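## Task

Carry the green rack holding tubes from the counter to the desk, and carry the empty red rack from the desk to the counter, passing through the door that closes by itself. At the end both racks must stand upright, every tube must sit fully seated in a hole of the green rack, and the door must be closed. A rack or tube touching the floor is a failure. One or both robots may be used. Finish by releasing everything and backing the robots away. A robot that tips over or is left leaning is a failure.

## Robot and tools

Robots: two identical Hello Robot Stretch 4 units, r1 and r2. Each has an omni-wheel base, a lift on a mast, an arm that telescopes forward, a three-joint wrist (yaw, pitch, roll) and a two-finger gripper. Each is about 1.6 m tall; its base edge lies within 0.23 m of the base origin. Cameras per robot: <name>_head_camera, _head_left_camera, _head_right_camera and _wrist_camera (e.g. r1_wrist_camera). Occasionally a loose object gets a brief outside push.

Frames: each robot uses its own base frame, origin on the floor below the base centre, x forward, y left, z up. hand_pose (a point between the open fingertips) is reported in this frame and may be slightly wrong. The odometry frame is the base frame as it was at scene start. Robots do not share frames, so their relative placement can only be judged from images, lidar_m and wrist_depth_mm.

execute_actions: argument actions is a list holding zero or one action object; an empty list just returns state and images. The action object has keys r1 and/or r2. Per robot you may give base, joints, pace and contact_limits, or end_of_arm on its own. All listed motions start at once.
- base: exactly one of translate_m (metres, forward +, -2 to 2), strafe_m (metres, left +, -2 to 2) or rotate_rad (radians, counter-clockwise seen from above +, -3.2 to 3.2). These are relative offsets measured from where the base last reported itself, not positions.
- joints: absolute targets by name, each a single number: lift_m 0 to 1.2; arm_m 0 to 0.55 (extension forward); wrist_yaw_rad -1.134 to 4.276 (0 forward, + left, 3.14 stowed; above 3.4 the arm may block it); wrist_pitch_rad -1.117 to 4.259 (0 level, 1.57 pointing down); wrist_roll_rad -1.117 to 4.259 (0 fingers level, + turns clockwise viewed from behind); gripper_m -0.038 to 0.141 (fingertip gap in metres; negative squeezes tips together). Targets outside a joint range are clipped and flagged; any other bad value or unknown key rejects the whole call.
- pace: "slow", "default", "fast" or "max" (base up to 0.1/0.3/0.4/0.6 m/s and 1/2/3/4 rad/s; slower when the lift is high).
- contact_limits: {"arm_m": value}, 0 (gentlest) to 0.75 (firmest), default 0.5; how hard the arm may push before halting.
- end_of_arm: "enable_torque" re-powers wrist or gripper motors that shut off.
- cameras: list of camera names, or "all"/null for every camera, [] for none.
A robot or part you omit may keep driving toward an earlier target. If a call reports a stop, later calls in the same reply are skipped.

wait: seconds 0 to 10; commands nothing, returns state and images. zoom_image: camera name plus region [x0, y0, x1, y1] in pixels of that camera's latest image, at most 504x504. finished_scene: scene number; ends the scene irreversibly and reports success, then gives the next task.

Result lines: base_status and joint_status tell how each motion ended: done (for the base, the wheels turned the full amount, slipping included), off_target, contact_stop_at_<key> (blocked; that part may go slack), limit_stop_at_<name> (e.g. own_body, tilt), time_out, torque_fault (wrist motor went limp; send enable_torque). on_its_own lists what happened without being commanded; "held at" is a held target, not a position. lidar_m: 12 distances in metres in 30-degree sectors, first straight ahead then counter-clockwise (4th left, 7th behind, 10th right); "-" means nothing seen or closer than 0.25 m; it misses glass, thin legs and often things behind, and sees table tops and the other robot. wrist_depth_mm: 7x7 grid of median depths (100 to 2000 mm) from the wrist camera. base_odometry comes from wheel turns only; heading + left. If turned_by_wheels and turned_by_imu differ by over about 0.1 rad, something was hit or wheels slipped. base_tilt gives forward/right lean in degrees with a fixed offset of up to about 1.5. motor_effort is percent of maximum, bracket is peak; wheel + means turning right. Gripper position and done do not prove a grasp; a firm grip shows as a gripper_m effort change. Camera calibration data (intrinsics and base-to-camera transforms) is supplied per camera and is only approximately right.

Cautions: never let robots push into each other; once bases touch, even millimetres more is a hard press that can end the run. Travel for the same command can differ by about 3 cm per metre between robots, which matters when they carry one load together. Avoid turning or driving with over 1 kg held and arm_m above 0.2, especially at fast paces; strong pushes with a high gripper can also tip a robot. A level gripper holding over about 2 kg or pressed into something can fault the wrist. Tilting the gripper up while rolled can hit the body. To unfold at start, send lift_m 0.4 with wrist_yaw_rad 0. To grip, command gripper_m below the object width. Raise the lift if fingertips catch on a surface. Avoid drops, slams and hard bumps.

Each tool is called after "Request:" as name([rows], argument=value, ...), one row to a line, values as JSON.

## Session

Request:
execute_actions(actions=[])

Scene clock: 0.00 s.
r1.base_odometry: x=+0.000 y=+0.000 heading=+0.000 (m, m, rad; r1's odometry frame)
r1.turned_by_wheels: +0.000 (rad since the last result)
r1.turned_by_imu: +0.000 (rad since the last result)
r1.base_tilt: forward=-0.3 right=+1.0 (deg)
r1.lidar_m: 0.90 0.91 0.89 0.81 0.82 1.09 1.07 1.10 1.41 1.21 1.21 0.97
r1.base_status: not commanded
r1.joint_positions: lift_m=+0.133 arm_m=-0.001 wrist_yaw_rad=+3.164 wrist_pitch_rad=-0.017 wrist_roll_rad=-0.018 gripper_m=+0.057
r1.joint_status: not commanded
r1.motor_effort: lift_m=+20 arm_m=+0 wrist_yaw_rad=-1 wrist_pitch_rad=-7 wrist_roll_rad=-4 gripper_m=-4 wheel_0=+0 wheel_1=+0 wheel_2=+0 (%)
r1.hand_pose: x=-0.1206 y=+0.0809 z=+0.3161 quat_wxyz=(-0.011, +0.008, -0.009, +1.000) (m; r1's base frame)
r1.wrist_depth_mm: - - 138 1205 1205 1205 1060 / - - 135 1229 1229 1229 1098 / - - 137 270 1255 1229 1098 / - 122 142 1255 1255 1255 1098 / 190 1255 1255 1255 1255 1255 1098 / 195 1025 931 1008 211 931 976 / 193 294 294 741 768 691 723
r2.base_odometry: x=+0.000 y=+0.000 heading=+0.000 (m, m, rad; r2's odometry frame)
r2.turned_by_wheels: +0.000 (rad since the last result)
r2.turned_by_imu: +0.000 (rad since the last result)
r2.base_tilt: forward=+0.1 right=+0.4 (deg)
r2.lidar_m: 0.87 0.81 0.83 1.24 1.87 2.01 2.32 2.18 0.90 0.67 0.65 0.71
r2.base_status: not commanded
r2.joint_positions: lift_m=+0.135 arm_m=-0.002 wrist_yaw_rad=+3.207 wrist_pitch_rad=+0.006 wrist_roll_rad=-0.011 gripper_m=+0.057
r2.joint_status: not commanded
r2.motor_effort: lift_m=+19 arm_m=+0 wrist_yaw_rad=+1 wrist_pitch_rad=-5 wrist_roll_rad=+0 gripper_m=-2 wheel_0=+0 wheel_1=+0 wheel_2=+1 (%)
r2.hand_pose: x=-0.1247 y=+0.0684 z=+0.3112 quat_wxyz=(-0.033, -0.003, -0.005, +0.999) (m; r2's base frame)
r2.wrist_depth_mm: - 128 169 - - - 1808 / - 116 134 - - - 1808 / - 119 151 - - - 1863 / 133 132 - - - - 1863 / 1537 1983 1863 1808 1708 1708 1618 / 917 1098 212 1078 196 991 960 / 225 496 750 - 768 699 707
pictures: r1_head_camera, r1_head_left_camera, r1_head_right_camera, r1_wrist_camera, r2_head_camera, r2_head_left_camera, r2_head_right_camera, r2_wrist_camera
Images, in order (width x height): r1_head_camera 420x560, r1_head_left_camera 420x672, r1_head_right_camera 420x672, r1_wrist_camera 616x392, r2_head_camera 420x560, r2_head_left_camera 420x672, r2_head_right_camera 420x672, r2_wrist_camera 616x392.

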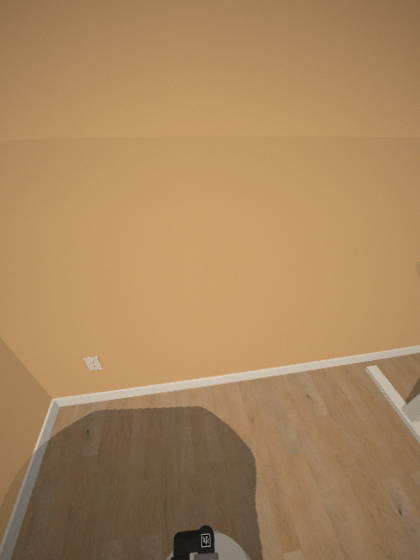

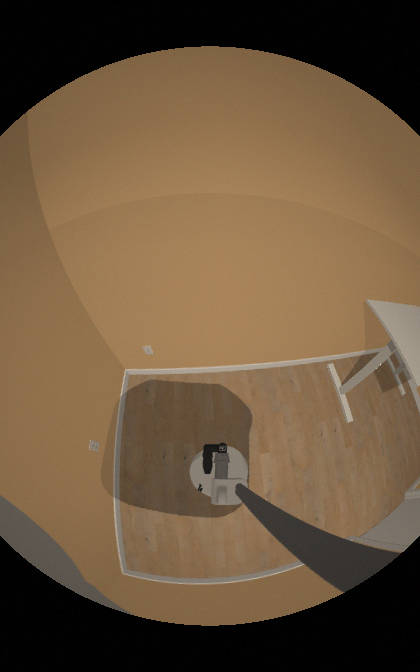

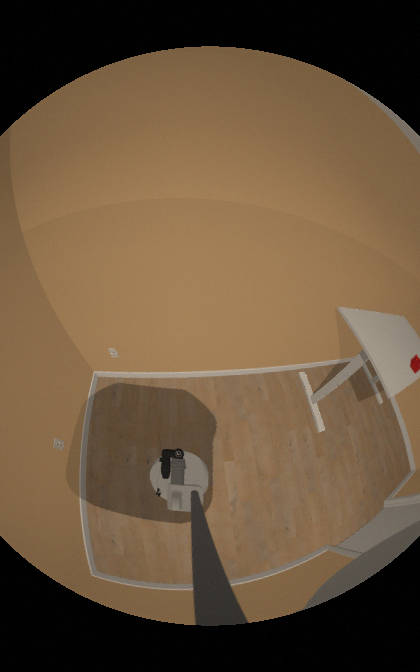

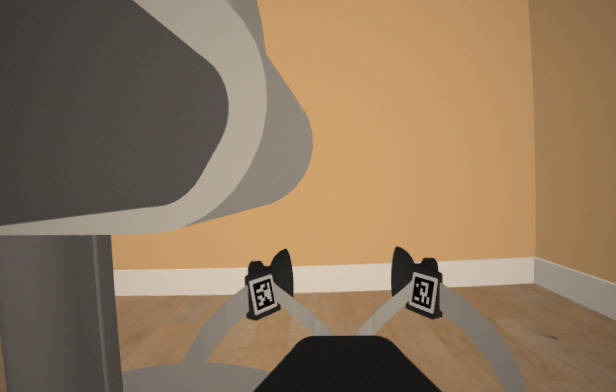

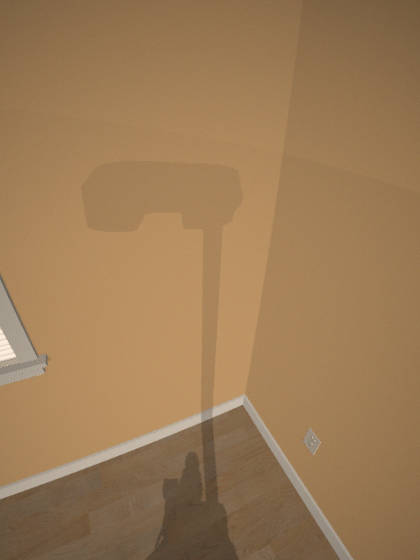

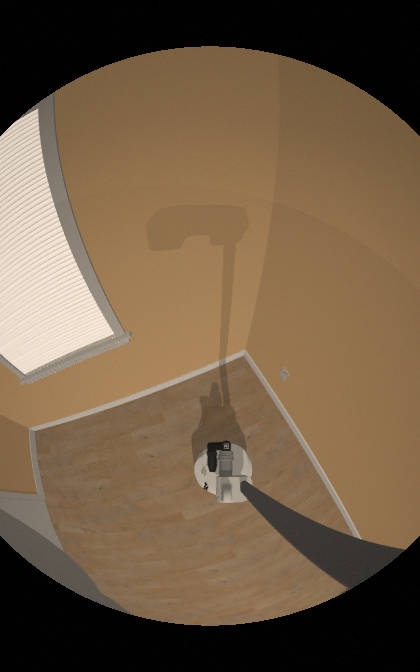

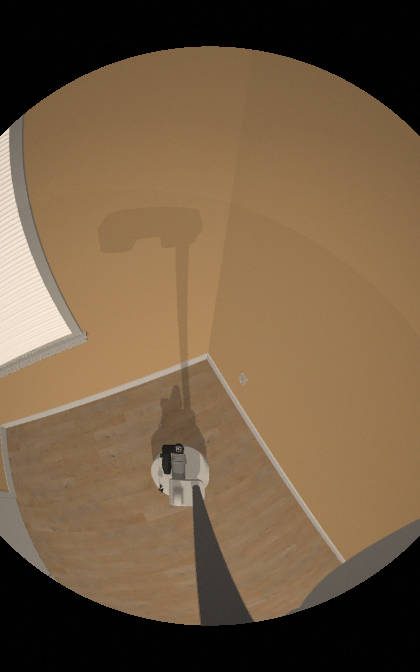

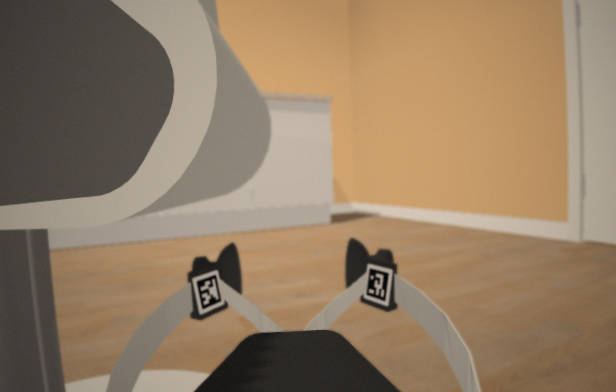

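Request:
execute_actions([
  {"r1":{"base":{"rotate_rad":-1.45},"joints":{"lift_m":0.6,"wrist_yaw_rad":0,"gripper_m":0.14}},"r2":{"base":{"rotate_rad":2.7},"joints":{"lift_m":0.8,"wrist_yaw_rad":0,"gripper_m":0.14}}},
])

Scene clock: 4.43 s.
r1.base_odometry: x=+0.000 y=+0.000 heading=-1.450 (m, m, rad; r1's odometry frame)
r1.turned_by_wheels: -1.450 (rad since the last result)
r1.turned_by_imu: -1.438 (rad since the last result)
r1.base_tilt: forward=-0.3 right=+1.0 (deg)
r1.lidar_m: 1.18 1.24 0.93 0.90 0.94 0.85 0.81 0.86 1.13 1.09 1.15 1.57
r1.base_status: done
r1.joint_positions: lift_m=+0.600 arm_m=-0.001 wrist_yaw_rad=+0.000 wrist_pitch_rad=-0.017 wrist_roll_rad=-0.018 gripper_m=+0.140
r1.joint_status: all done
r1.motor_effort: lift_m=+26(25) arm_m=-1(0) wrist_yaw_rad=-1(7) wrist_pitch_rad=-8(7) wrist_roll_rad=-3(4) gripper_m=+1(2) wheel_0=+1(7) wheel_1=+0(6) wheel_2=+0(7) (%)
r1.hand_pose: x=+0.4583 y=-0.0873 z=+0.7826 quat_wxyz=(+1.000, -0.009, -0.008, +0.000) (m; r1's base frame)
r1.wrist_depth_mm: 1255 1708 - - - - 1756 / 1255 1708 - - - - 1808 / 1182 1537 - - - - 1756 / 1229 1499 - - - - 1808 / 1229 1499 - - - - 1808 / 1205 1576 1182 - - 194 1808 / 1205 1576 1708 1708 1708 1618 1618
r2.base_odometry: x=+0.000 y=+0.000 heading=+2.699 (m, m, rad; r2's odometry frame)
r2.turned_by_wheels: +2.699 (rad since the last result)
r2.turned_by_imu: +2.691 (rad since the last result)
r2.base_tilt: forward=+0.2 right=+0.4 (deg)
r2.lidar_m: 2.09 2.27 1.73 0.85 0.66 0.64 0.71 0.85 0.81 0.90 1.45 1.88
r2.base_status: done
r2.joint_positions: lift_m=+0.800 arm_m=-0.002 wrist_yaw_rad=+0.000 wrist_pitch_rad=+0.006 wrist_roll_rad=-0.011 gripper_m=+0.140
r2.joint_status: all done
r2.motor_effort: lift_m=+22(26) arm_m=+0(0) wrist_yaw_rad=+0(5) wrist_pitch_rad=-6(5) wrist_roll_rad=-1(1) gripper_m=+1(4) wheel_0=-7(12) wheel_1=-6(11) wheel_2=-6(11) (%)
r2.hand_pose: x=+0.4574 y=-0.0874 z=+0.9762 quat_wxyz=(+1.000, -0.005, +0.003, +0.000) (m; r2's base frame)
r2.wrist_depth_mm: - - - - 1808 1537 1366 / - - - - 1808 1576 1430 / - - - - 1863 1576 1430 / - - - - 1863 1618 1430 / 1983 - - - 1808 1576 1430 / - 198 - - 1863 1576 1430 / 1921 - - - 1921 1661 1430
pictures: r1_head_camera, r1_head_left_camera, r1_head_right_camera, r1_wrist_camera, r2_head_camera, r2_head_left_camera, r2_head_right_camera, r2_wrist_camera
camera_calibration (this result's frames):
r1_wrist_camera: T_world_to_cam=[[0.0791696, -0.996796, 0.0113859, -0.112948], [-0.026546, -0.0135258, -0.999556, 0.84272], [0.996508, 0.0788322, -0.0275318, -0.202169], [0, 0, 0, 1]] pos_world=[0.232776, -0.08525, 0.838066]
r2_wrist_camera: T_world_to_cam=[[-0.0461602, -0.998657, -0.0235358, -0.0550856], [-0.0547382, 0.0260542, -0.998161, 1.04665], [0.997433, -0.044787, -0.0558673, -0.178201], [0, 0, 0, 1]] pos_world=[0.232493, -0.0902623, 1.03347]
Images, in order (width x height): r1_head_camera 420x560, r1_head_left_camera 420x672, r1_head_right_camera 420x672, r1_wrist_camera 616x392, r2_head_camera 420x560, r2_head_left_camera 420x672, r2_head_right_camera 420x672, r2_wrist_camera 616x392.

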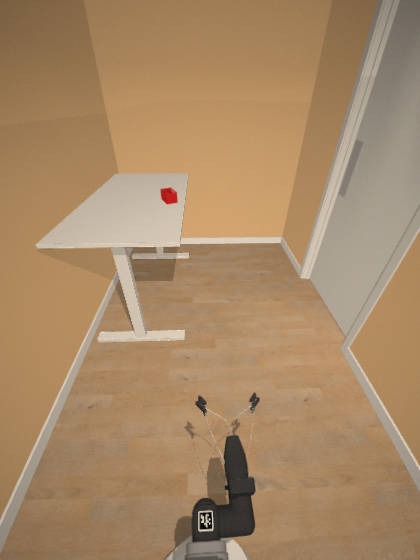

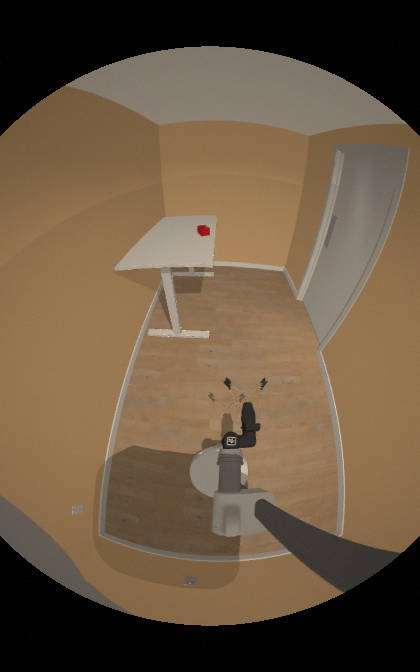

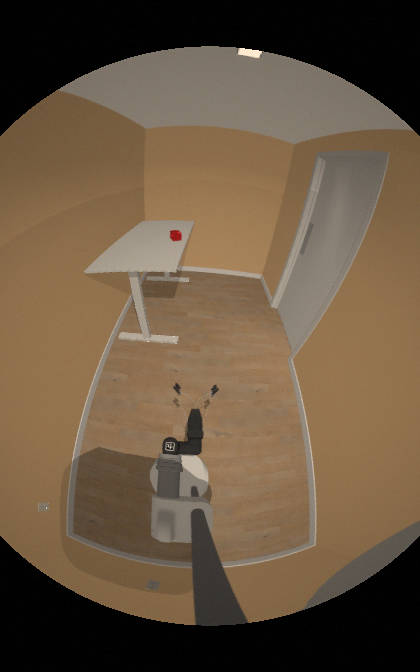

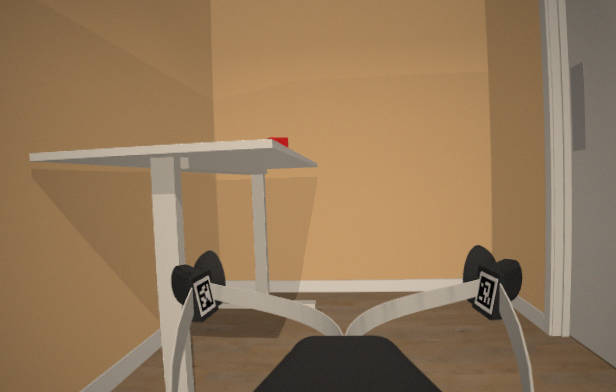

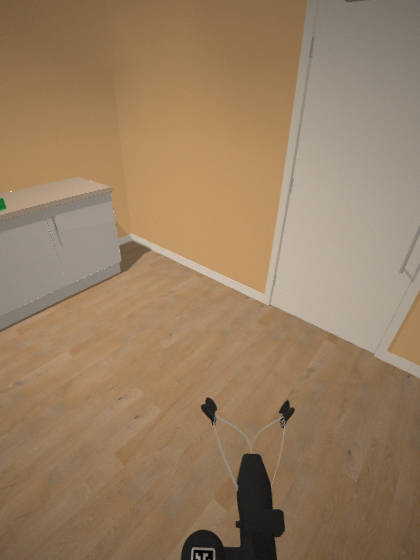

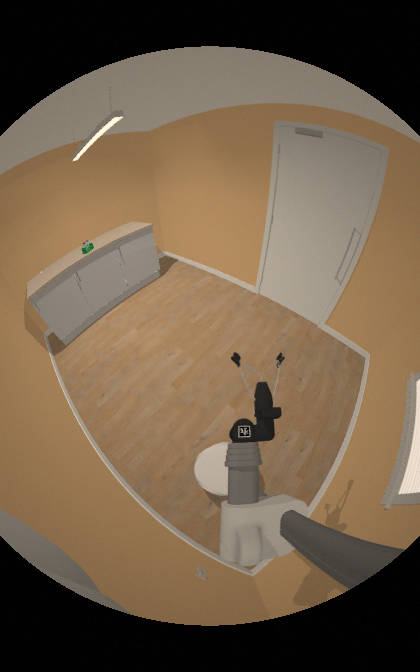

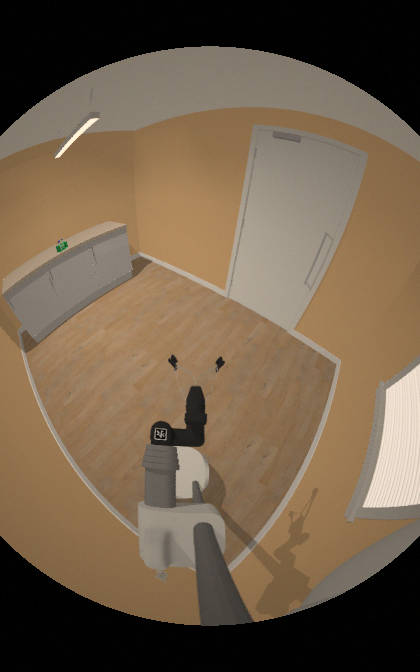

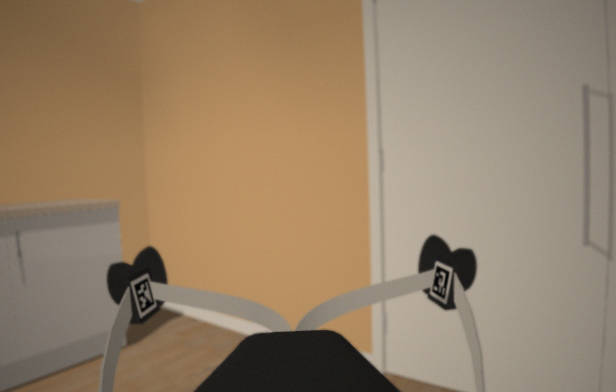

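Request:
execute_actions([
  {"r1":{"base":{"strafe_m":-0.55},"joints":{"lift_m":0.82},"pace":"fast"},"r2":{"base":{"rotate_rad":0.88}}},
], cameras=[])

Request:
execute_actions([
  {"r1":{"base":{"translate_m":1.69},"pace":"fast"},"r2":{"base":{"translate_m":1.5},"pace":"fast"}},
], cameras=[])

Request:
execute_actions([
  {"r1":{"base":{"rotate_rad":1.57}},"r2":{"base":{"strafe_m":-0.3}}},
], cameras=["r1_head_camera","r1_wrist_camera","r2_head_camera","r2_wrist_camera"])

Scene clock: 10.30 s.
r1.base_odometry: x=-0.546 y=-0.066 heading=-1.450 (m, m, rad; r1's odometry frame)
r1.turned_by_wheels: +0.000 (rad since the last result)
r1.turned_by_imu: +0.000 (rad since the last result)
r1.base_tilt: forward=-0.4 right=+0.9 (deg)
r1.lidar_m: 2.17 1.39 1.50 1.44 1.20 0.86 0.80 0.77 0.56 0.52 0.57 0.80
r1.base_status: done
r1.joint_positions: lift_m=+0.820 arm_m=-0.001 wrist_yaw_rad=+0.000 wrist_pitch_rad=-0.017 wrist_roll_rad=-0.018 gripper_m=+0.140
r1.joint_status: all done
r1.motor_effort: lift_m=+26(30) arm_m=-1(0) wrist_yaw_rad=-2(1) wrist_pitch_rad=-8(8) wrist_roll_rad=-3(4) gripper_m=+0(2) wheel_0=-1(12) wheel_1=-1(11) wheel_2=+1(1) (%)
r1.hand_pose: x=+0.4583 y=-0.0874 z=+1.0026 quat_wxyz=(+1.000, -0.009, -0.008, +0.000) (m; r1's base frame)
r1.wrist_depth_mm: 1983 - - - - 1430 759 / 1921 - - - - 1430 778 / 1921 - - - - 1499 798 / 1863 - - - - 1499 798 / 1808 - - - - 1255 809 / 1921 - - - - 193 809 / 1863 - - - - 1537 798
r2.base_odometry: x=+0.000 y=+0.000 heading=-2.706 (m, m, rad; r2's odometry frame)
r2.turned_by_wheels: +0.879 (rad since the last result)
r2.turned_by_imu: +0.878 (rad since the last result)
r2.base_tilt: forward=+0.2 right=+0.4 (deg)
r2.lidar_m: 2.22 0.99 0.68 0.64 0.68 0.88 0.84 0.82 1.14 1.89 2.00 2.37
r2.base_status: done
r2.joint_positions: lift_m=+0.800 arm_m=-0.002 wrist_yaw_rad=+0.000 wrist_pitch_rad=+0.006 wrist_roll_rad=-0.011 gripper_m=+0.140
r2.joint_status: not commanded
r2.motor_effort: lift_m=+21(22) arm_m=+0(0) wrist_yaw_rad=+1(1) wrist_pitch_rad=-6(6) wrist_roll_rad=+0(0) gripper_m=+0(2) wheel_0=-5(11) wheel_1=-4(13) wheel_2=-3(11) (%)
r2.hand_pose: x=+0.4573 y=-0.0874 z=+0.9763 quat_wxyz=(+1.000, -0.005, +0.003, +0.000) (m; r2's base frame)
r2.wrist_depth_mm: 1255 - - - - - - / 1281 1983 - - - - - / 1281 - - - - - - / 1281 1983 - - - - - / 1255 1661 - - - - - / 1229 198 - - - - - / 1205 1921 - - - - -
pictures: none
No camera images: the call's "cameras" was empty. Leave "cameras" out to get every camera's image.

Scene clock: 15.97 s.
r1.base_odometry: x=-0.342 y=-1.744 heading=-1.450 (m, m, rad; r1's odometry frame)
r1.turned_by_wheels: +0.000 (rad since the last result)
r1.turned_by_imu: -0.008 (rad since the last result)
r1.base_tilt: forward=-0.3 right=+1.0 (deg)
r1.lidar_m: 1.22 0.91 0.67 0.63 0.67 2.06 2.30 0.79 0.66 0.61 0.65 0.81
r1.base_status: done
r1.joint_positions: lift_m=+0.820 arm_m=-0.001 wrist_yaw_rad=+0.000 wrist_pitch_rad=-0.017 wrist_roll_rad=-0.018 gripper_m=+0.140
r1.joint_status: not commanded
r1.motor_effort: lift_m=+26(26) arm_m=+0(1) wrist_yaw_rad=-1(1) wrist_pitch_rad=-7(7) wrist_roll_rad=-4(3) gripper_m=+0(0) wheel_0=-1(7) wheel_1=-1(7) wheel_2=+0(11) (%)
r1.hand_pose: x=+0.4582 y=-0.0874 z=+1.0026 quat_wxyz=(+1.000, -0.009, -0.008, +0.000) (m; r1's base frame)
r1.wrist_depth_mm: 1060 1060 1042 991 991 946 759 / 1098 1060 1042 1025 991 960 778 / 1098 1060 1042 1008 991 976 788 / 1098 1078 1042 1025 1008 976 798 / 1118 1078 1042 1025 991 976 809 / 1138 1098 1042 1042 991 193 798 / 1118 1098 1078 1042 1008 1008 798
r2.base_odometry: x=-1.359 y=-0.634 heading=-2.705 (m, m, rad; r2's odometry frame)
r2.turned_by_wheels: +0.000 (rad since the last result)
r2.turned_by_imu: -0.004 (rad since the last result)
r2.base_tilt: forward=+0.2 right=+0.4 (deg)
r2.lidar_m: 0.72 0.77 0.71 0.68 0.71 0.96 2.33 2.43 1.99 1.87 1.10 0.77
r2.base_status: done
r2.joint_positions: lift_m=+0.800 arm_m=-0.002 wrist_yaw_rad=+0.000 wrist_pitch_rad=+0.006 wrist_roll_rad=-0.011 gripper_m=+0.140
r2.joint_status: not commanded
r2.motor_effort: lift_m=+21(22) arm_m=+0(0) wrist_yaw_rad=+1(3) wrist_pitch_rad=-6(5) wrist_roll_rad=+1(0) gripper_m=-2(1) wheel_0=+4(10) wheel_1=+3(13) wheel_2=-2(15) (%)
r2.hand_pose: x=+0.4573 y=-0.0874 z=+0.9763 quat_wxyz=(+1.000, -0.005, +0.003, +0.000) (m; r2's base frame)
r2.wrist_depth_mm: 1098 1118 1138 1160 1138 1205 1229 / 1098 1118 1160 1160 1182 1229 1229 / 1118 1138 1138 1182 1182 1229 1255 / 1118 1160 1160 1182 1182 715 1229 / 647 634 615 597 564 559 585 / 535 198 530 549 574 585 597 / 539 549 559 - 585 591 597
pictures: none
No camera images: the call's "cameras" was empty. Leave "cameras" out to get every camera's image.

Scene clock: 18.30 s.
r1.base_odometry: x=-0.342 y=-1.744 heading=+0.120 (m, m, rad; r1's odometry frame)
r1.turned_by_wheels: +1.570 (rad since the last result)
r1.turned_by_imu: +1.557 (rad since the last result)
r1.base_tilt: forward=-0.2 right=+1.1 (deg)
r1.lidar_m: 0.62 0.66 2.07 2.19 0.80 0.66 0.63 0.67 0.79 1.19 0.95 0.68
r1.base_status: done
r1.joint_positions: lift_m=+0.820 arm_m=-0.001 wrist_yaw_rad=+0.000 wrist_pitch_rad=-0.017 wrist_roll_rad=-0.018 gripper_m=+0.140
r1.joint_status: not commanded
r1.motor_effort: lift_m=+25(26) arm_m=-1(0) wrist_yaw_rad=-2(1) wrist_pitch_rad=-7(8) wrist_roll_rad=-4(4) gripper_m=+0(0) wheel_0=-1(6) wheel_1=-1(5) wheel_2=-1(7) (%)
r1.hand_pose: x=+0.4583 y=-0.0874 z=+1.0027 quat_wxyz=(+1.000, -0.009, -0.008, +0.000) (m; r1's base frame)
r1.wrist_depth_mm: 1336 1281 1281 1229 1205 1182 1138 / 1336 1281 1255 1229 1229 1182 1160 / 1336 1308 1281 1205 1229 1182 1160 / 1366 1336 1281 1255 1205 1182 1160 / 591 580 559 539 500 477 469 / 1366 1336 439 1255 430 193 1182 / 1366 1366 1308 1281 1229 1205 1182
r2.base_odometry: x=-1.486 y=-0.362 heading=-2.705 (m, m, rad; r2's odometry frame)
r2.turned_by_wheels: +0.000 (rad since the last result)
r2.turned_by_imu: +0.000 (rad since the last result)
r2.base_tilt: forward=+0.1 right=+0.4 (deg)
r2.lidar_m: 0.73 0.77 1.04 0.99 1.03 1.43 2.33 2.37 1.68 1.59 1.10 0.78
r2.base_status: done
r2.joint_positions: lift_m=+0.800 arm_m=-0.002 wrist_yaw_rad=+0.000 wrist_pitch_rad=+0.006 wrist_roll_rad=-0.011 gripper_m=+0.140
r2.joint_status: not commanded
r2.motor_effort: lift_m=+21(21) arm_m=+0(0) wrist_yaw_rad=+2(0) wrist_pitch_rad=-6(7) wrist_roll_rad=+0(0) gripper_m=+0(2) wheel_0=+5(14) wheel_1=-5(12) wheel_2=+0(2) (%)
r2.hand_pose: x=+0.4573 y=-0.0874 z=+0.9763 quat_wxyz=(+1.000, -0.005, +0.003, +0.000) (m; r2's base frame)
r2.wrist_depth_mm: 1098 1138 1118 1182 1160 1205 1205 / 1118 1138 1160 1182 1160 1229 1255 / 1138 1138 1182 1182 1205 1229 1229 / 1138 1160 1182 683 1205 1205 1255 / 640 634 615 597 564 597 591 / 554 199 544 569 585 597 609 / 554 554 569 - 597 603 615
pictures: r1_head_camera, r1_wrist_camera, r2_head_camera, r2_wrist_camera
camera_calibration (this result's frames):
r1_wrist_camera: T_world_to_cam=[[0.0788638, -0.99682, 0.0113857, -0.115402], [-0.0265501, -0.0135174, -0.999556, 1.06272], [0.996532, 0.0785265, -0.0275317, -0.196119], [0, 0, 0, 1]] pos_world=[0.232755, -0.0852693, 1.05816]
r2_wrist_camera: T_world_to_cam=[[-0.0464746, -0.998642, -0.0235356, -0.0550299], [-0.0547301, 0.0260713, -0.998161, 1.04676], [0.997419, -0.045101, -0.0558674, -0.178194], [0, 0, 0, 1]] pos_world=[0.232466, -0.0902823, 1.03358]
Images, in order (width x height): r1_head_camera 420x560, r1_wrist_camera 616x392, r2_head_camera 420x560, r2_wrist_camera 616x392.

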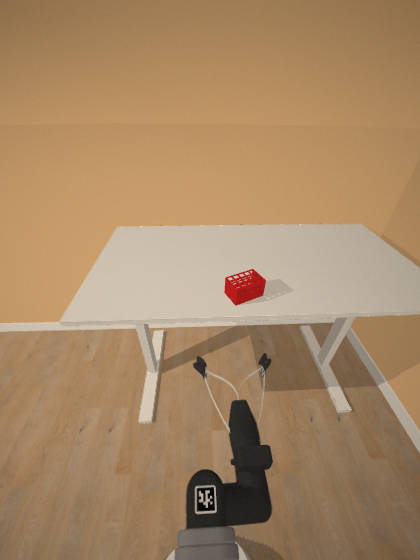

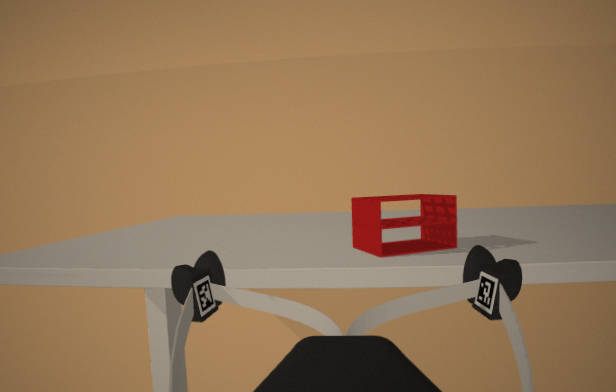

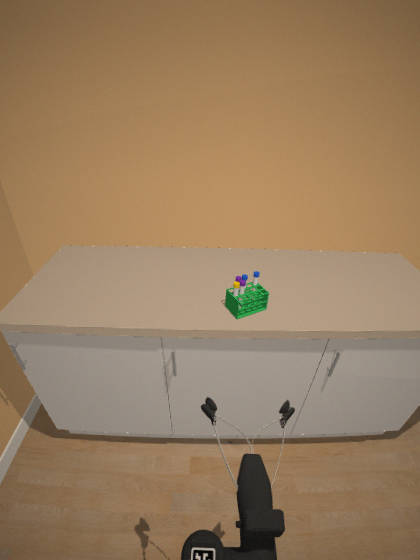

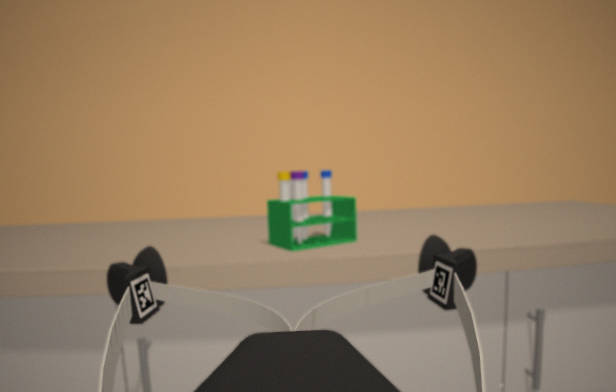

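Request:
execute_actions([
  {"r1":{"base":{"strafe_m":-0.495},"pace":"fast"},"r2":{"base":{"strafe_m":-0.506},"joints":{"lift_m":0.785},"pace":"fast"}},
], cameras=[])

Request:
execute_actions([
  {"r1":{"base":{"rotate_rad":0.5},"joints":{"arm_m":0.15}},"r2":{"base":{"rotate_rad":0.5},"joints":{"arm_m":0.27}}},
], cameras=["r1_head_camera","r1_wrist_camera","r2_head_camera","r2_wrist_camera"])

Scene clock: 23.80 s.
r1.base_odometry: x=-0.283 y=-2.236 heading=+0.119 (m, m, rad; r1's odometry frame)
r1.turned_by_wheels: +0.000 (rad since the last result)
r1.turned_by_imu: -0.001 (rad since the last result)
r1.base_tilt: forward=-0.1 right=+1.0 (deg)
r1.lidar_m: 0.65 0.68 0.91 2.21 0.90 0.65 0.54 0.57 0.75 0.72 0.76 0.69
r1.base_status: done
r1.joint_positions: lift_m=+0.820 arm_m=-0.001 wrist_yaw_rad=+0.000 wrist_pitch_rad=-0.017 wrist_roll_rad=-0.018 gripper_m=+0.140
r1.joint_status: not commanded
r1.motor_effort: lift_m=+25(25) arm_m=-1(1) wrist_yaw_rad=+0(1) wrist_pitch_rad=-7(7) wrist_roll_rad=-3(4) gripper_m=+0(0) wheel_0=-2(11) wheel_1=-1(10) wheel_2=-1(2) (%)
r1.hand_pose: x=+0.4582 y=-0.0874 z=+1.0027 quat_wxyz=(+1.000, -0.009, -0.008, +0.000) (m; r1's base frame)
r1.wrist_depth_mm: 1336 1308 1255 1229 1205 1160 1025 / 1336 1308 1281 1255 1205 1182 1060 / 1336 1308 1281 1229 1229 1182 1078 / 1366 1308 1281 1255 1229 1182 1098 / 544 569 559 539 517 480 469 / 1336 1336 445 1255 436 193 1098 / 1397 1336 1308 1281 1229 842 1078
r2.base_odometry: x=-1.700 y=+0.096 heading=-2.705 (m, m, rad; r2's odometry frame)
r2.turned_by_wheels: +0.000 (rad since the last result)
r2.turned_by_imu: +0.000 (rad since the last result)
r2.base_tilt: forward=+0.2 right=+0.4 (deg)
r2.lidar_m: 0.75 0.78 1.07 1.50 1.56 2.10 2.31 1.61 1.13 1.06 1.12 0.82
r2.base_status: done
r2.joint_positions: lift_m=+0.785 arm_m=-0.002 wrist_yaw_rad=+0.000 wrist_pitch_rad=+0.006 wrist_roll_rad=-0.011 gripper_m=+0.140
r2.joint_status: all done
r2.motor_effort: lift_m=+16(19) arm_m=+0(0) wrist_yaw_rad=+2(0) wrist_pitch_rad=-7(5) wrist_roll_rad=+0(1) gripper_m=-1(2) wheel_0=+4(13) wheel_1=-1(16) wheel_2=+0(2) (%)
r2.hand_pose: x=+0.4573 y=-0.0874 z=+0.9617 quat_wxyz=(+1.000, -0.005, +0.003, +0.000) (m; r2's base frame)
r2.wrist_depth_mm: 1138 1138 1138 1160 1182 1205 1281 / 1138 1160 1160 1205 1205 1229 1255 / 1138 1160 1182 1182 1229 1255 1255 / 1160 1160 1182 1205 1229 1255 1281 / 569 559 559 591 580 591 1229 / 564 198 574 585 597 615 1255 / 574 580 585 - 609 621 1308
pictures: none
No camera images: the call's "cameras" was empty. Leave "cameras" out to get every camera's image.

Scene clock: 25.73 s.
r1.base_odometry: x=-0.283 y=-2.236 heading=+0.620 (m, m, rad; r1's odometry frame)
r1.turned_by_wheels: +0.500 (rad since the last result)
r1.turned_by_imu: +0.496 (rad since the last result)
r1.base_tilt: forward=+0.0 right=+0.9 (deg)
r1.lidar_m: 0.68 0.93 2.40 0.94 0.66 0.53 0.56 0.75 0.72 0.76 0.69 0.65
r1.base_status: done
r1.joint_positions: lift_m=+0.820 arm_m=+0.149 wrist_yaw_rad=+0.000 wrist_pitch_rad=-0.017 wrist_roll_rad=-0.018 gripper_m=+0.140
r1.joint_status: all done
r1.motor_effort: lift_m=+25(25) arm_m=+6(7) wrist_yaw_rad=-4(1) wrist_pitch_rad=-7(7) wrist_roll_rad=-4(3) gripper_m=+2(1) wheel_0=+1(5) wheel_1=+1(6) wheel_2=+1(7) (%)
r1.hand_pose: x=+0.6084 y=-0.0873 z=+1.0027 quat_wxyz=(+1.000, -0.009, -0.008, +0.000) (m; r1's base frame)
r1.wrist_depth_mm: - 1921 1537 1308 1098 976 866 / - 1983 1576 1336 1118 976 878 / - - 1618 1308 1138 991 891 / - - 1618 1308 1118 976 878 / - 676 549 466 466 473 462 / - - 389 351 297 194 268 / - - 1537 1397 1098 1008 878
r2.base_odometry: x=-1.700 y=+0.096 heading=-2.206 (m, m, rad; r2's odometry frame)
r2.turned_by_wheels: +0.499 (rad since the last result)
r2.turned_by_imu: +0.498 (rad since the last result)
r2.base_tilt: forward=+0.2 right=+0.3 (deg)
r2.lidar_m: 0.79 1.05 1.46 1.55 2.07 2.27 1.65 1.12 1.06 1.09 0.81 0.74
r2.base_status: done
r2.joint_positions: lift_m=+0.785 arm_m=+0.268 wrist_yaw_rad=+0.000 wrist_pitch_rad=+0.006 wrist_roll_rad=-0.011 gripper_m=+0.140
r2.joint_status: all done
r2.motor_effort: lift_m=+16(15) arm_m=+9(9) wrist_yaw_rad=+0(3) wrist_pitch_rad=-6(6) wrist_roll_rad=+0(0) gripper_m=-3(2) wheel_0=-5(9) wheel_1=-4(12) wheel_2=-4(19) (%)
r2.hand_pose: x=+0.7278 y=-0.0874 z=+0.9618 quat_wxyz=(+1.000, -0.005, +0.003, +0.000) (m; r2's base frame)
r2.wrist_depth_mm: 1308 1255 1138 1008 917 831 778 / 1336 1281 1138 1042 917 831 768 / 1366 1308 1118 1025 931 842 778 / 1281 1281 1138 488 931 842 778 / 564 549 469 452 488 452 445 / 521 199 366 327 293 276 273 / 539 449 413 - 314 281 258
pictures: r1_head_camera, r1_wrist_camera, r2_head_camera, r2_wrist_camera
camera_calibration (this result's frames):
r1_wrist_camera: T_world_to_cam=[[0.0790055, -0.996809, 0.0113864, -0.127287], [-0.0265415, -0.0135214, -0.999556, 1.06671], [0.996521, 0.0786682, -0.0275251, -0.345715], [0, 0, 0, 1]] pos_world=[0.382881, -0.0852604, 1.05818]
r2_wrist_camera: T_world_to_cam=[[-0.0462998, -0.99865, -0.0235408, -0.0428765], [-0.0546233, 0.0260619, -0.998167, 1.04697], [0.997433, -0.044929, -0.0557563, -0.44886], [0, 0, 0, 1]] pos_world=[0.502911, -0.0902713, 1.01901]
Images, in order (width x height): r1_head_camera 420x560, r1_wrist_camera 616x392, r2_head_camera 420x560, r2_wrist_camera 616x392.

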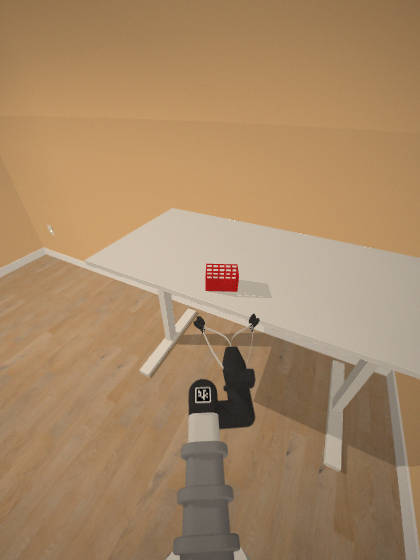

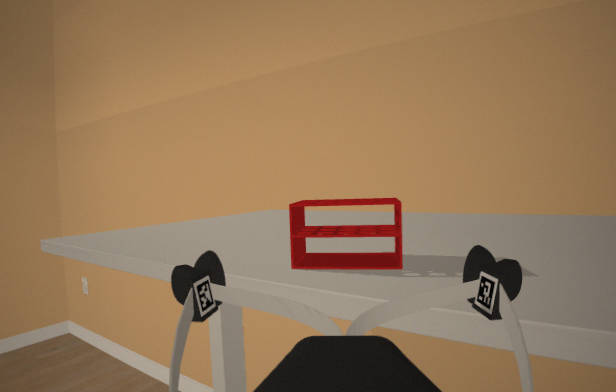

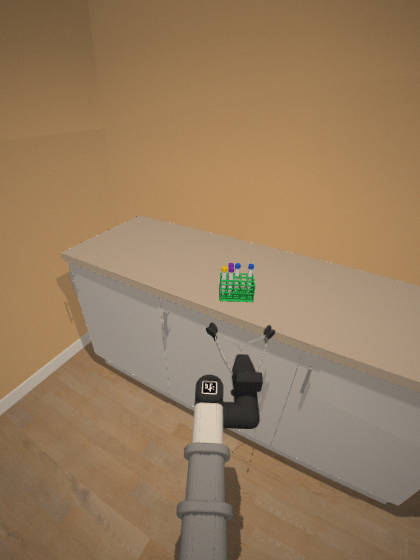

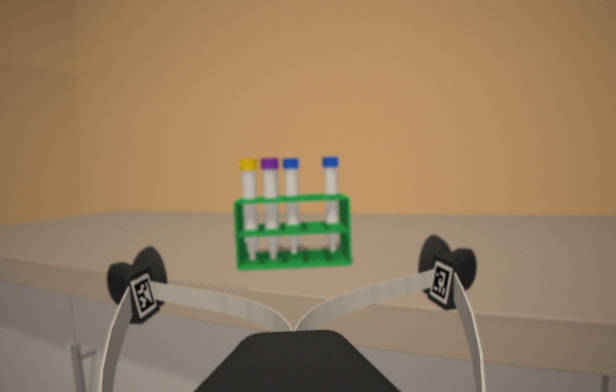

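Excellent alignment.

Request:
execute_actions([
  {"r1":{"joints":{"arm_m":0.29}},"r2":{"joints":{"arm_m":0.42}}},
], cameras=["r1_wrist_camera","r2_wrist_camera"])

Scene clock: 27.97 s.
r1.base_odometry: x=-0.283 y=-2.236 heading=+0.619 (m, m, rad; r1's odometry frame)
r1.turned_by_wheels: +0.000 (rad since the last result)
r1.turned_by_imu: +0.000 (rad since the last result)
r1.base_tilt: forward=-0.2 right=+0.8 (deg)
r1.lidar_m: 0.76 0.91 2.40 0.94 0.65 0.53 0.57 0.76 0.70 0.73 0.69 0.64
r1.base_status: not commanded
r1.joint_positions: lift_m=+0.820 arm_m=+0.289 wrist_yaw_rad=+0.000 wrist_pitch_rad=-0.017 wrist_roll_rad=-0.018 gripper_m=+0.140
r1.joint_status: all done
r1.motor_effort: lift_m=+25(25) arm_m=+5(7) wrist_yaw_rad=+0(1) wrist_pitch_rad=-8(8) wrist_roll_rad=-4(4) gripper_m=-2(1) wheel_0=+1(1) wheel_1=+1(1) wheel_2=+1(1) (%)
r1.hand_pose: x=+0.7484 y=-0.0874 z=+1.0027 quat_wxyz=(+1.000, -0.009, -0.008, +0.000) (m; r1's base frame)
r1.wrist_depth_mm: - 1756 1366 1160 976 866 768 / - 1756 1397 1160 991 866 768 / - 1756 1430 1160 1008 878 788 / - 1756 1430 1138 960 878 798 / 580 569 549 336 496 469 459 / - 332 251 271 258 193 267 / - 1921 244 216 208 193 197
r2.base_odometry: x=-1.700 y=+0.096 heading=-2.206 (m, m, rad; r2's odometry frame)
r2.turned_by_wheels: +0.000 (rad since the last result)
r2.turned_by_imu: +0.001 (rad since the last result)
r2.base_tilt: forward=+0.1 right=+0.5 (deg)
r2.lidar_m: 0.82 1.07 1.47 1.55 2.02 2.28 1.67 1.15 1.08 1.11 0.81 0.75
r2.base_status: not commanded
r2.joint_positions: lift_m=+0.785 arm_m=+0.418 wrist_yaw_rad=+0.000 wrist_pitch_rad=+0.006 wrist_roll_rad=-0.011 gripper_m=+0.140
r2.joint_status: all done
r2.motor_effort: lift_m=+16(15) arm_m=+9(10) wrist_yaw_rad=+0(1) wrist_pitch_rad=-5(7) wrist_roll_rad=-1(1) gripper_m=-2(3) wheel_0=-5(5) wheel_1=-4(4) wheel_2=-4(3) (%)
r2.hand_pose: x=+0.8778 y=-0.0874 z=+0.9618 quat_wxyz=(+1.000, -0.005, +0.003, +0.000) (m; r2's base frame)
r2.wrist_depth_mm: 1205 1078 960 854 778 707 661 / 1229 1118 976 854 778 715 668 / 1229 1098 960 866 788 723 668 / 1229 1118 347 334 798 723 676 / 559 544 315 336 384 452 445 / 309 198 259 277 252 257 272 / 270 230 217 - 216 200 204
pictures: r1_wrist_camera, r2_wrist_camera
camera_calibration (this result's frames):
r1_wrist_camera: T_world_to_cam=[[0.0787805, -0.996827, 0.0113864, -0.138244], [-0.026544, -0.0135153, -0.999556, 1.07043], [0.996539, 0.0784433, -0.0275245, -0.485232], [0, 0, 0, 1]] pos_world=[0.522857, -0.0852746, 1.05818]
r2_wrist_camera: T_world_to_cam=[[-0.0463051, -0.99865, -0.023541, -0.0359276], [-0.0546191, 0.0260622, -0.998167, 1.05516], [0.997433, -0.0449344, -0.0557522, -0.598491], [0, 0, 0, 1]] pos_world=[0.652923, -0.0902717, 1.01901]
Images, in order (width x height): r1_wrist_camera 616x392, r2_wrist_camera 616x392.

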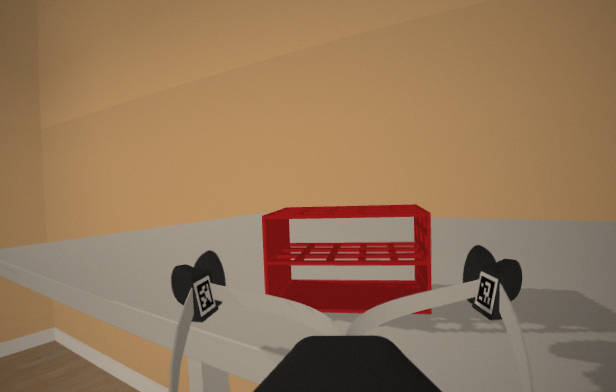

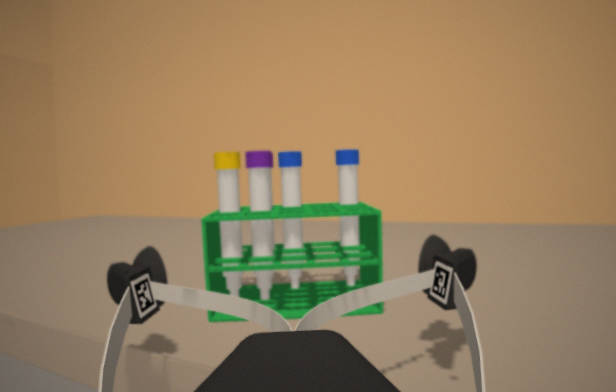

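Request:
execute_actions([
  {"r1":{"joints":{"arm_m":0.365}},"r2":{"joints":{"arm_m":0.495}}},
], cameras=["r1_wrist_camera","r2_wrist_camera"])

Request:
execute_actions([
  {"r1":{"joints":{"gripper_m":0.06}},"r2":{"joints":{"gripper_m":0.06}}},
], cameras=[])

Request:
execute_actions([
  {"r1":{"joints":{"lift_m":0.87}},"r2":{"joints":{"lift_m":0.87}}},
], cameras=["r1_head_camera","r1_wrist_camera","r2_head_camera","r2_wrist_camera"])

Scene clock: 33.83 s.
r1.base_odometry: x=-0.283 y=-2.236 heading=+0.619 (m, m, rad; r1's odometry frame)
r1.turned_by_wheels: +0.000 (rad since the last result)
r1.turned_by_imu: +0.000 (rad since the last result)
r1.base_tilt: forward=-0.4 right=+1.1 (deg)
r1.lidar_m: 0.70 0.93 2.39 0.95 0.67 0.52 0.56 0.76 0.71 0.74 0.68 0.64
r1.base_status: not commanded
r1.joint_positions: lift_m=+0.820 arm_m=+0.364 wrist_yaw_rad=+0.000 wrist_pitch_rad=-0.017 wrist_roll_rad=-0.018 gripper_m=+0.140
r1.joint_status: all done
r1.motor_effort: lift_m=+25(25) arm_m=+6(6) wrist_yaw_rad=-1(1) wrist_pitch_rad=-8(7) wrist_roll_rad=-3(4) gripper_m=+2(1) wheel_0=+1(1) wheel_1=+1(1) wheel_2=+1(1) (%)
r1.hand_pose: x=+0.8234 y=-0.0874 z=+1.0027 quat_wxyz=(+1.000, -0.009, -0.008, +0.000) (m; r1's base frame)
r1.wrist_depth_mm: - 1618 1281 1078 917 798 715 / - 1661 1281 1078 917 809 723 / - 1618 1281 1078 931 820 732 / - 1661 1336 1078 917 820 732 / 580 569 407 286 274 222 459 / 303 301 218 258 233 192 266 / 242 218 204 202 202 192 196
r2.base_odometry: x=-1.700 y=+0.096 heading=-2.206 (m, m, rad; r2's odometry frame)
r2.turned_by_wheels: +0.000 (rad since the last result)
r2.turned_by_imu: +0.001 (rad since the last result)
r2.base_tilt: forward=+0.2 right=+0.4 (deg)
r2.lidar_m: 0.80 1.05 1.49 1.52 2.05 2.27 1.68 1.14 1.07 1.09 0.82 0.73
r2.base_status: not commanded
r2.joint_positions: lift_m=+0.785 arm_m=+0.493 wrist_yaw_rad=+0.000 wrist_pitch_rad=+0.006 wrist_roll_rad=-0.011 gripper_m=+0.140
r2.joint_status: all done
r2.motor_effort: lift_m=+16(16) arm_m=+9(10) wrist_yaw_rad=+1(1) wrist_pitch_rad=-6(6) wrist_roll_rad=+0(1) gripper_m=+0(0) wheel_0=-5(5) wheel_1=-4(4) wheel_2=-4(4) (%)
r2.hand_pose: x=+0.9528 y=-0.0874 z=+0.9618 quat_wxyz=(+1.000, -0.005, +0.003, +0.000) (m; r2's base frame)
r2.wrist_depth_mm: 1118 991 878 778 715 654 597 / 1160 1008 878 798 723 654 609 / 1138 1008 866 798 715 668 615 / 1160 1025 232 768 707 668 621 / 559 477 230 260 229 452 445 / 307 199 227 204 233 257 272 / 217 212 206 - 211 201 203
pictures: r1_wrist_camera, r2_wrist_camera
camera_calibration (this result's frames):
r1_wrist_camera: T_world_to_cam=[[0.0787358, -0.99683, 0.0113865, -0.14413], [-0.0265447, -0.0135143, -0.999556, 1.07242], [0.996542, 0.0783986, -0.0275246, -0.559989], [0, 0, 0, 1]] pos_world=[0.597867, -0.0852774, 1.05818]
r2_wrist_camera: T_world_to_cam=[[-0.0463092, -0.99865, -0.023541, -0.0324517], [-0.0546189, 0.0260624, -0.998167, 1.05925], [0.997433, -0.0449385, -0.0557521, -0.673307], [0, 0, 0, 1]] pos_world=[0.727931, -0.0902719, 1.01901]
Images, in order (width x height): r1_wrist_camera 616x392, r2_wrist_camera 616x392.

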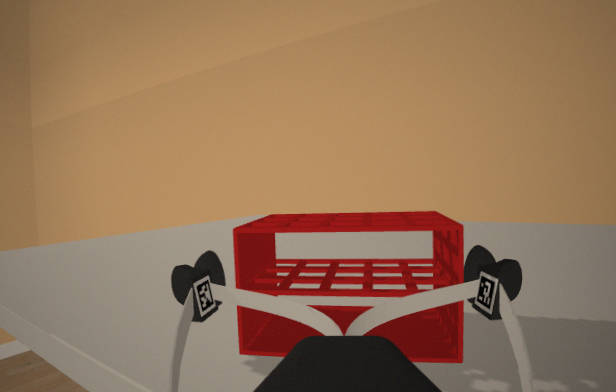

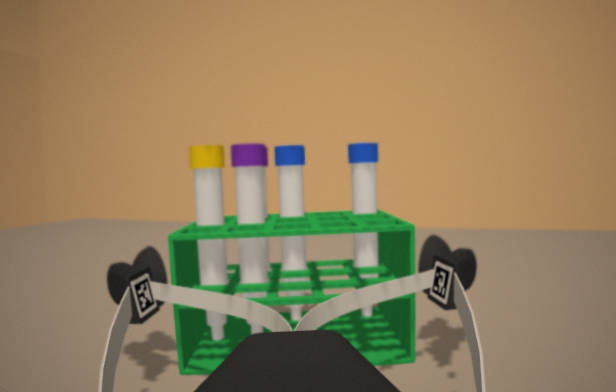

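Scene clock: 35.63 s.
r1.base_odometry: x=-0.283 y=-2.236 heading=+0.619 (m, m, rad; r1's odometry frame)
r1.turned_by_wheels: +0.000 (rad since the last result)
r1.turned_by_imu: +0.000 (rad since the last result)
r1.base_tilt: forward=-0.2 right=+1.1 (deg)
r1.lidar_m: 0.67 0.93 2.38 0.92 0.65 0.55 0.58 0.75 0.71 0.75 0.68 0.65
r1.base_status: not commanded
r1.joint_positions: lift_m=+0.820 arm_m=+0.364 wrist_yaw_rad=+0.000 wrist_pitch_rad=-0.017 wrist_roll_rad=-0.018 gripper_m=+0.061
r1.joint_status: all done
r1.motor_effort: lift_m=+25(25) arm_m=+6(6) wrist_yaw_rad=-2(1) wrist_pitch_rad=-7(8) wrist_roll_rad=-3(3) gripper_m=-30(32) wheel_0=+1(1) wheel_1=+1(1) wheel_2=+1(0) (%)
r1.hand_pose: x=+0.8234 y=-0.0874 z=+1.0027 quat_wxyz=(+1.000, -0.009, -0.008, +0.000) (m; r1's base frame)
r1.wrist_depth_mm: - 1576 1281 1078 904 809 715 / - 1618 1281 1078 931 809 732 / - 1661 1308 1078 931 809 732 / - 1661 1336 1078 917 820 741 / 580 569 246 455 433 410 459 / 303 274 190 240 237 174 260 / 243 204 203 126 137 190 191
r2.base_odometry: x=-1.700 y=+0.096 heading=-2.206 (m, m, rad; r2's odometry frame)
r2.turned_by_wheels: +0.000 (rad since the last result)
r2.turned_by_imu: +0.001 (rad since the last result)
r2.base_tilt: forward=+0.2 right=+0.3 (deg)
r2.lidar_m: 0.79 1.06 1.48 1.53 2.05 2.27 1.69 1.14 1.06 1.12 0.83 0.75
r2.base_status: not commanded
r2.joint_positions: lift_m=+0.785 arm_m=+0.493 wrist_yaw_rad=+0.000 wrist_pitch_rad=+0.006 wrist_roll_rad=-0.011 gripper_m=+0.061
r2.joint_status: all done
r2.motor_effort: lift_m=+16(16) arm_m=+9(9) wrist_yaw_rad=+1(1) wrist_pitch_rad=-6(6) wrist_roll_rad=+0(1) gripper_m=-31(30) wheel_0=-5(5) wheel_1=-4(4) wheel_2=-4(4) (%)
r2.hand_pose: x=+0.9528 y=-0.0874 z=+0.9618 quat_wxyz=(+1.000, -0.005, +0.003, +0.000) (m; r2's base frame)
r2.wrist_depth_mm: 1138 991 878 768 715 647 597 / 1138 1008 891 798 723 654 609 / 1182 1025 866 788 723 661 615 / 1160 1042 210 768 699 668 615 / 559 473 209 240 228 459 442 / 309 175 207 229 184 179 272 / 198 212 195 - 199 205 204
pictures: none
No camera images: the call's "cameras" was empty. Leave "cameras" out to get every camera's image.

Scene clock: 36.97 s.
r1.base_odometry: x=-0.283 y=-2.236 heading=+0.619 (m, m, rad; r1's odometry frame)
r1.turned_by_wheels: +0.000 (rad since the last result)
r1.turned_by_imu: +0.000 (rad since the last result)
r1.base_tilt: forward=-0.2 right=+0.9 (deg)
r1.lidar_m: 0.68 0.92 2.40 0.93 0.65 0.53 0.58 0.76 0.72 0.74 0.68 0.62
r1.base_status: not commanded
r1.joint_positions: lift_m=+0.869 arm_m=+0.364 wrist_yaw_rad=+0.000 wrist_pitch_rad=-0.016 wrist_roll_rad=-0.018 gripper_m=+0.061
r1.joint_status: all done
r1.motor_effort: lift_m=+27(30) arm_m=+6(6) wrist_yaw_rad=+0(3) wrist_pitch_rad=-9(9) wrist_roll_rad=-4(4) gripper_m=-30(31) wheel_0=+1(0) wheel_1=+1(1) wheel_2=+1(1) (%)
r1.hand_pose: x=+0.8234 y=-0.0874 z=+1.0524 quat_wxyz=(+1.000, -0.009, -0.008, +0.000) (m; r1's base frame)
r1.wrist_depth_mm: - 1618 1308 1078 931 798 723 / - 1618 1281 1078 917 809 723 / - 1661 1308 1098 931 820 732 / - 1661 1336 1078 917 820 732 / - 1499 247 668 640 609 668 / 449 407 190 241 251 174 375 / 312 303 285 126 138 279 278
r2.base_odometry: x=-1.700 y=+0.096 heading=-2.206 (m, m, rad; r2's odometry frame)
r2.turned_by_wheels: +0.000 (rad since the last result)
r2.turned_by_imu: +0.000 (rad since the last result)
r2.base_tilt: forward=+0.2 right=+0.4 (deg)
r2.lidar_m: 0.79 1.07 1.49 1.56 2.03 2.29 1.67 1.17 1.06 1.12 0.81 0.76
r2.base_status: not commanded
r2.joint_positions: lift_m=+0.870 arm_m=+0.493 wrist_yaw_rad=+0.000 wrist_pitch_rad=+0.007 wrist_roll_rad=-0.011 gripper_m=+0.061
r2.joint_status: all done
r2.motor_effort: lift_m=+23(23) arm_m=+9(9) wrist_yaw_rad=+1(2) wrist_pitch_rad=-10(8) wrist_roll_rad=+1(1) gripper_m=-29(29) wheel_0=-6(5) wheel_1=-4(4) wheel_2=-3(4) (%)
r2.hand_pose: x=+0.9528 y=-0.0874 z=+1.0459 quat_wxyz=(+1.000, -0.005, +0.004, +0.000) (m; r2's base frame)
r2.wrist_depth_mm: 1118 1025 878 778 715 647 603 / 1138 1008 878 788 715 654 603 / 1138 1008 866 788 715 661 615 / 1160 1025 210 768 707 668 615 / 1138 866 208 240 228 661 621 / 554 175 207 229 184 179 480 / 355 379 194 - 203 364 359
pictures: r1_head_camera, r1_wrist_camera, r2_head_camera, r2_wrist_camera
camera_calibration (this result's frames):
r1_wrist_camera: T_world_to_cam=[[0.0787285, -0.996832, 0.0113421, -0.144647], [-0.0271085, -0.013514, -0.999541, 1.12254], [0.996527, 0.0783849, -0.0280866, -0.558021], [0, 0, 0, 1]] pos_world=[0.597902, -0.0852783, 1.108]
r2_wrist_camera: T_world_to_cam=[[-0.0463486, -0.998649, -0.0234878, -0.0304932], [-0.0557596, 0.0260629, -0.998104, 1.14424], [0.997368, -0.0449511, -0.0568922, -0.667364], [0, 0, 0, 1]] pos_world=[0.727996, -0.0902727, 1.10338]
Images, in order (width x height): r1_head_camera 420x560, r1_wrist_camera 616x392, r2_head_camera 420x560, r2_wrist_camera 616x392.

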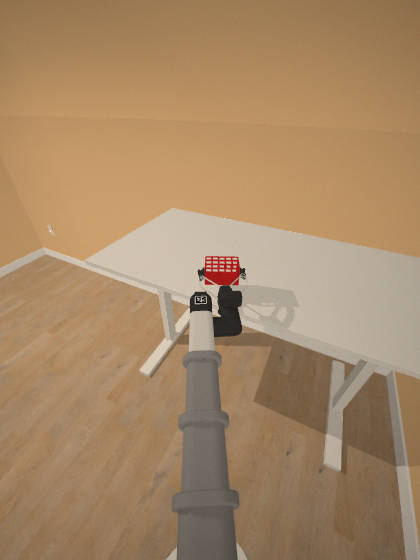

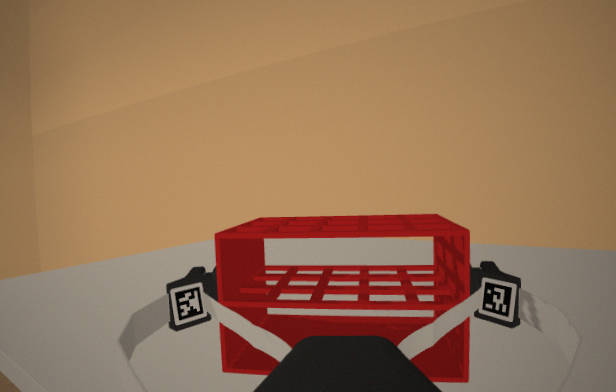

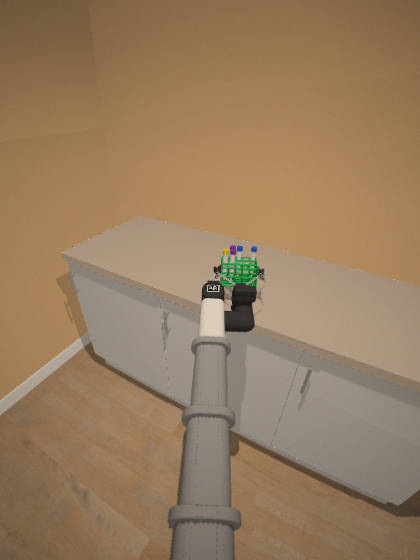

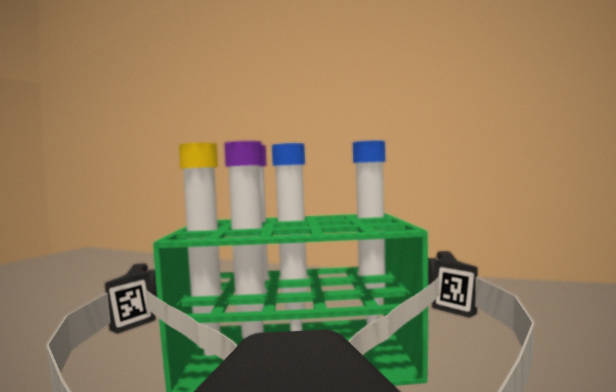

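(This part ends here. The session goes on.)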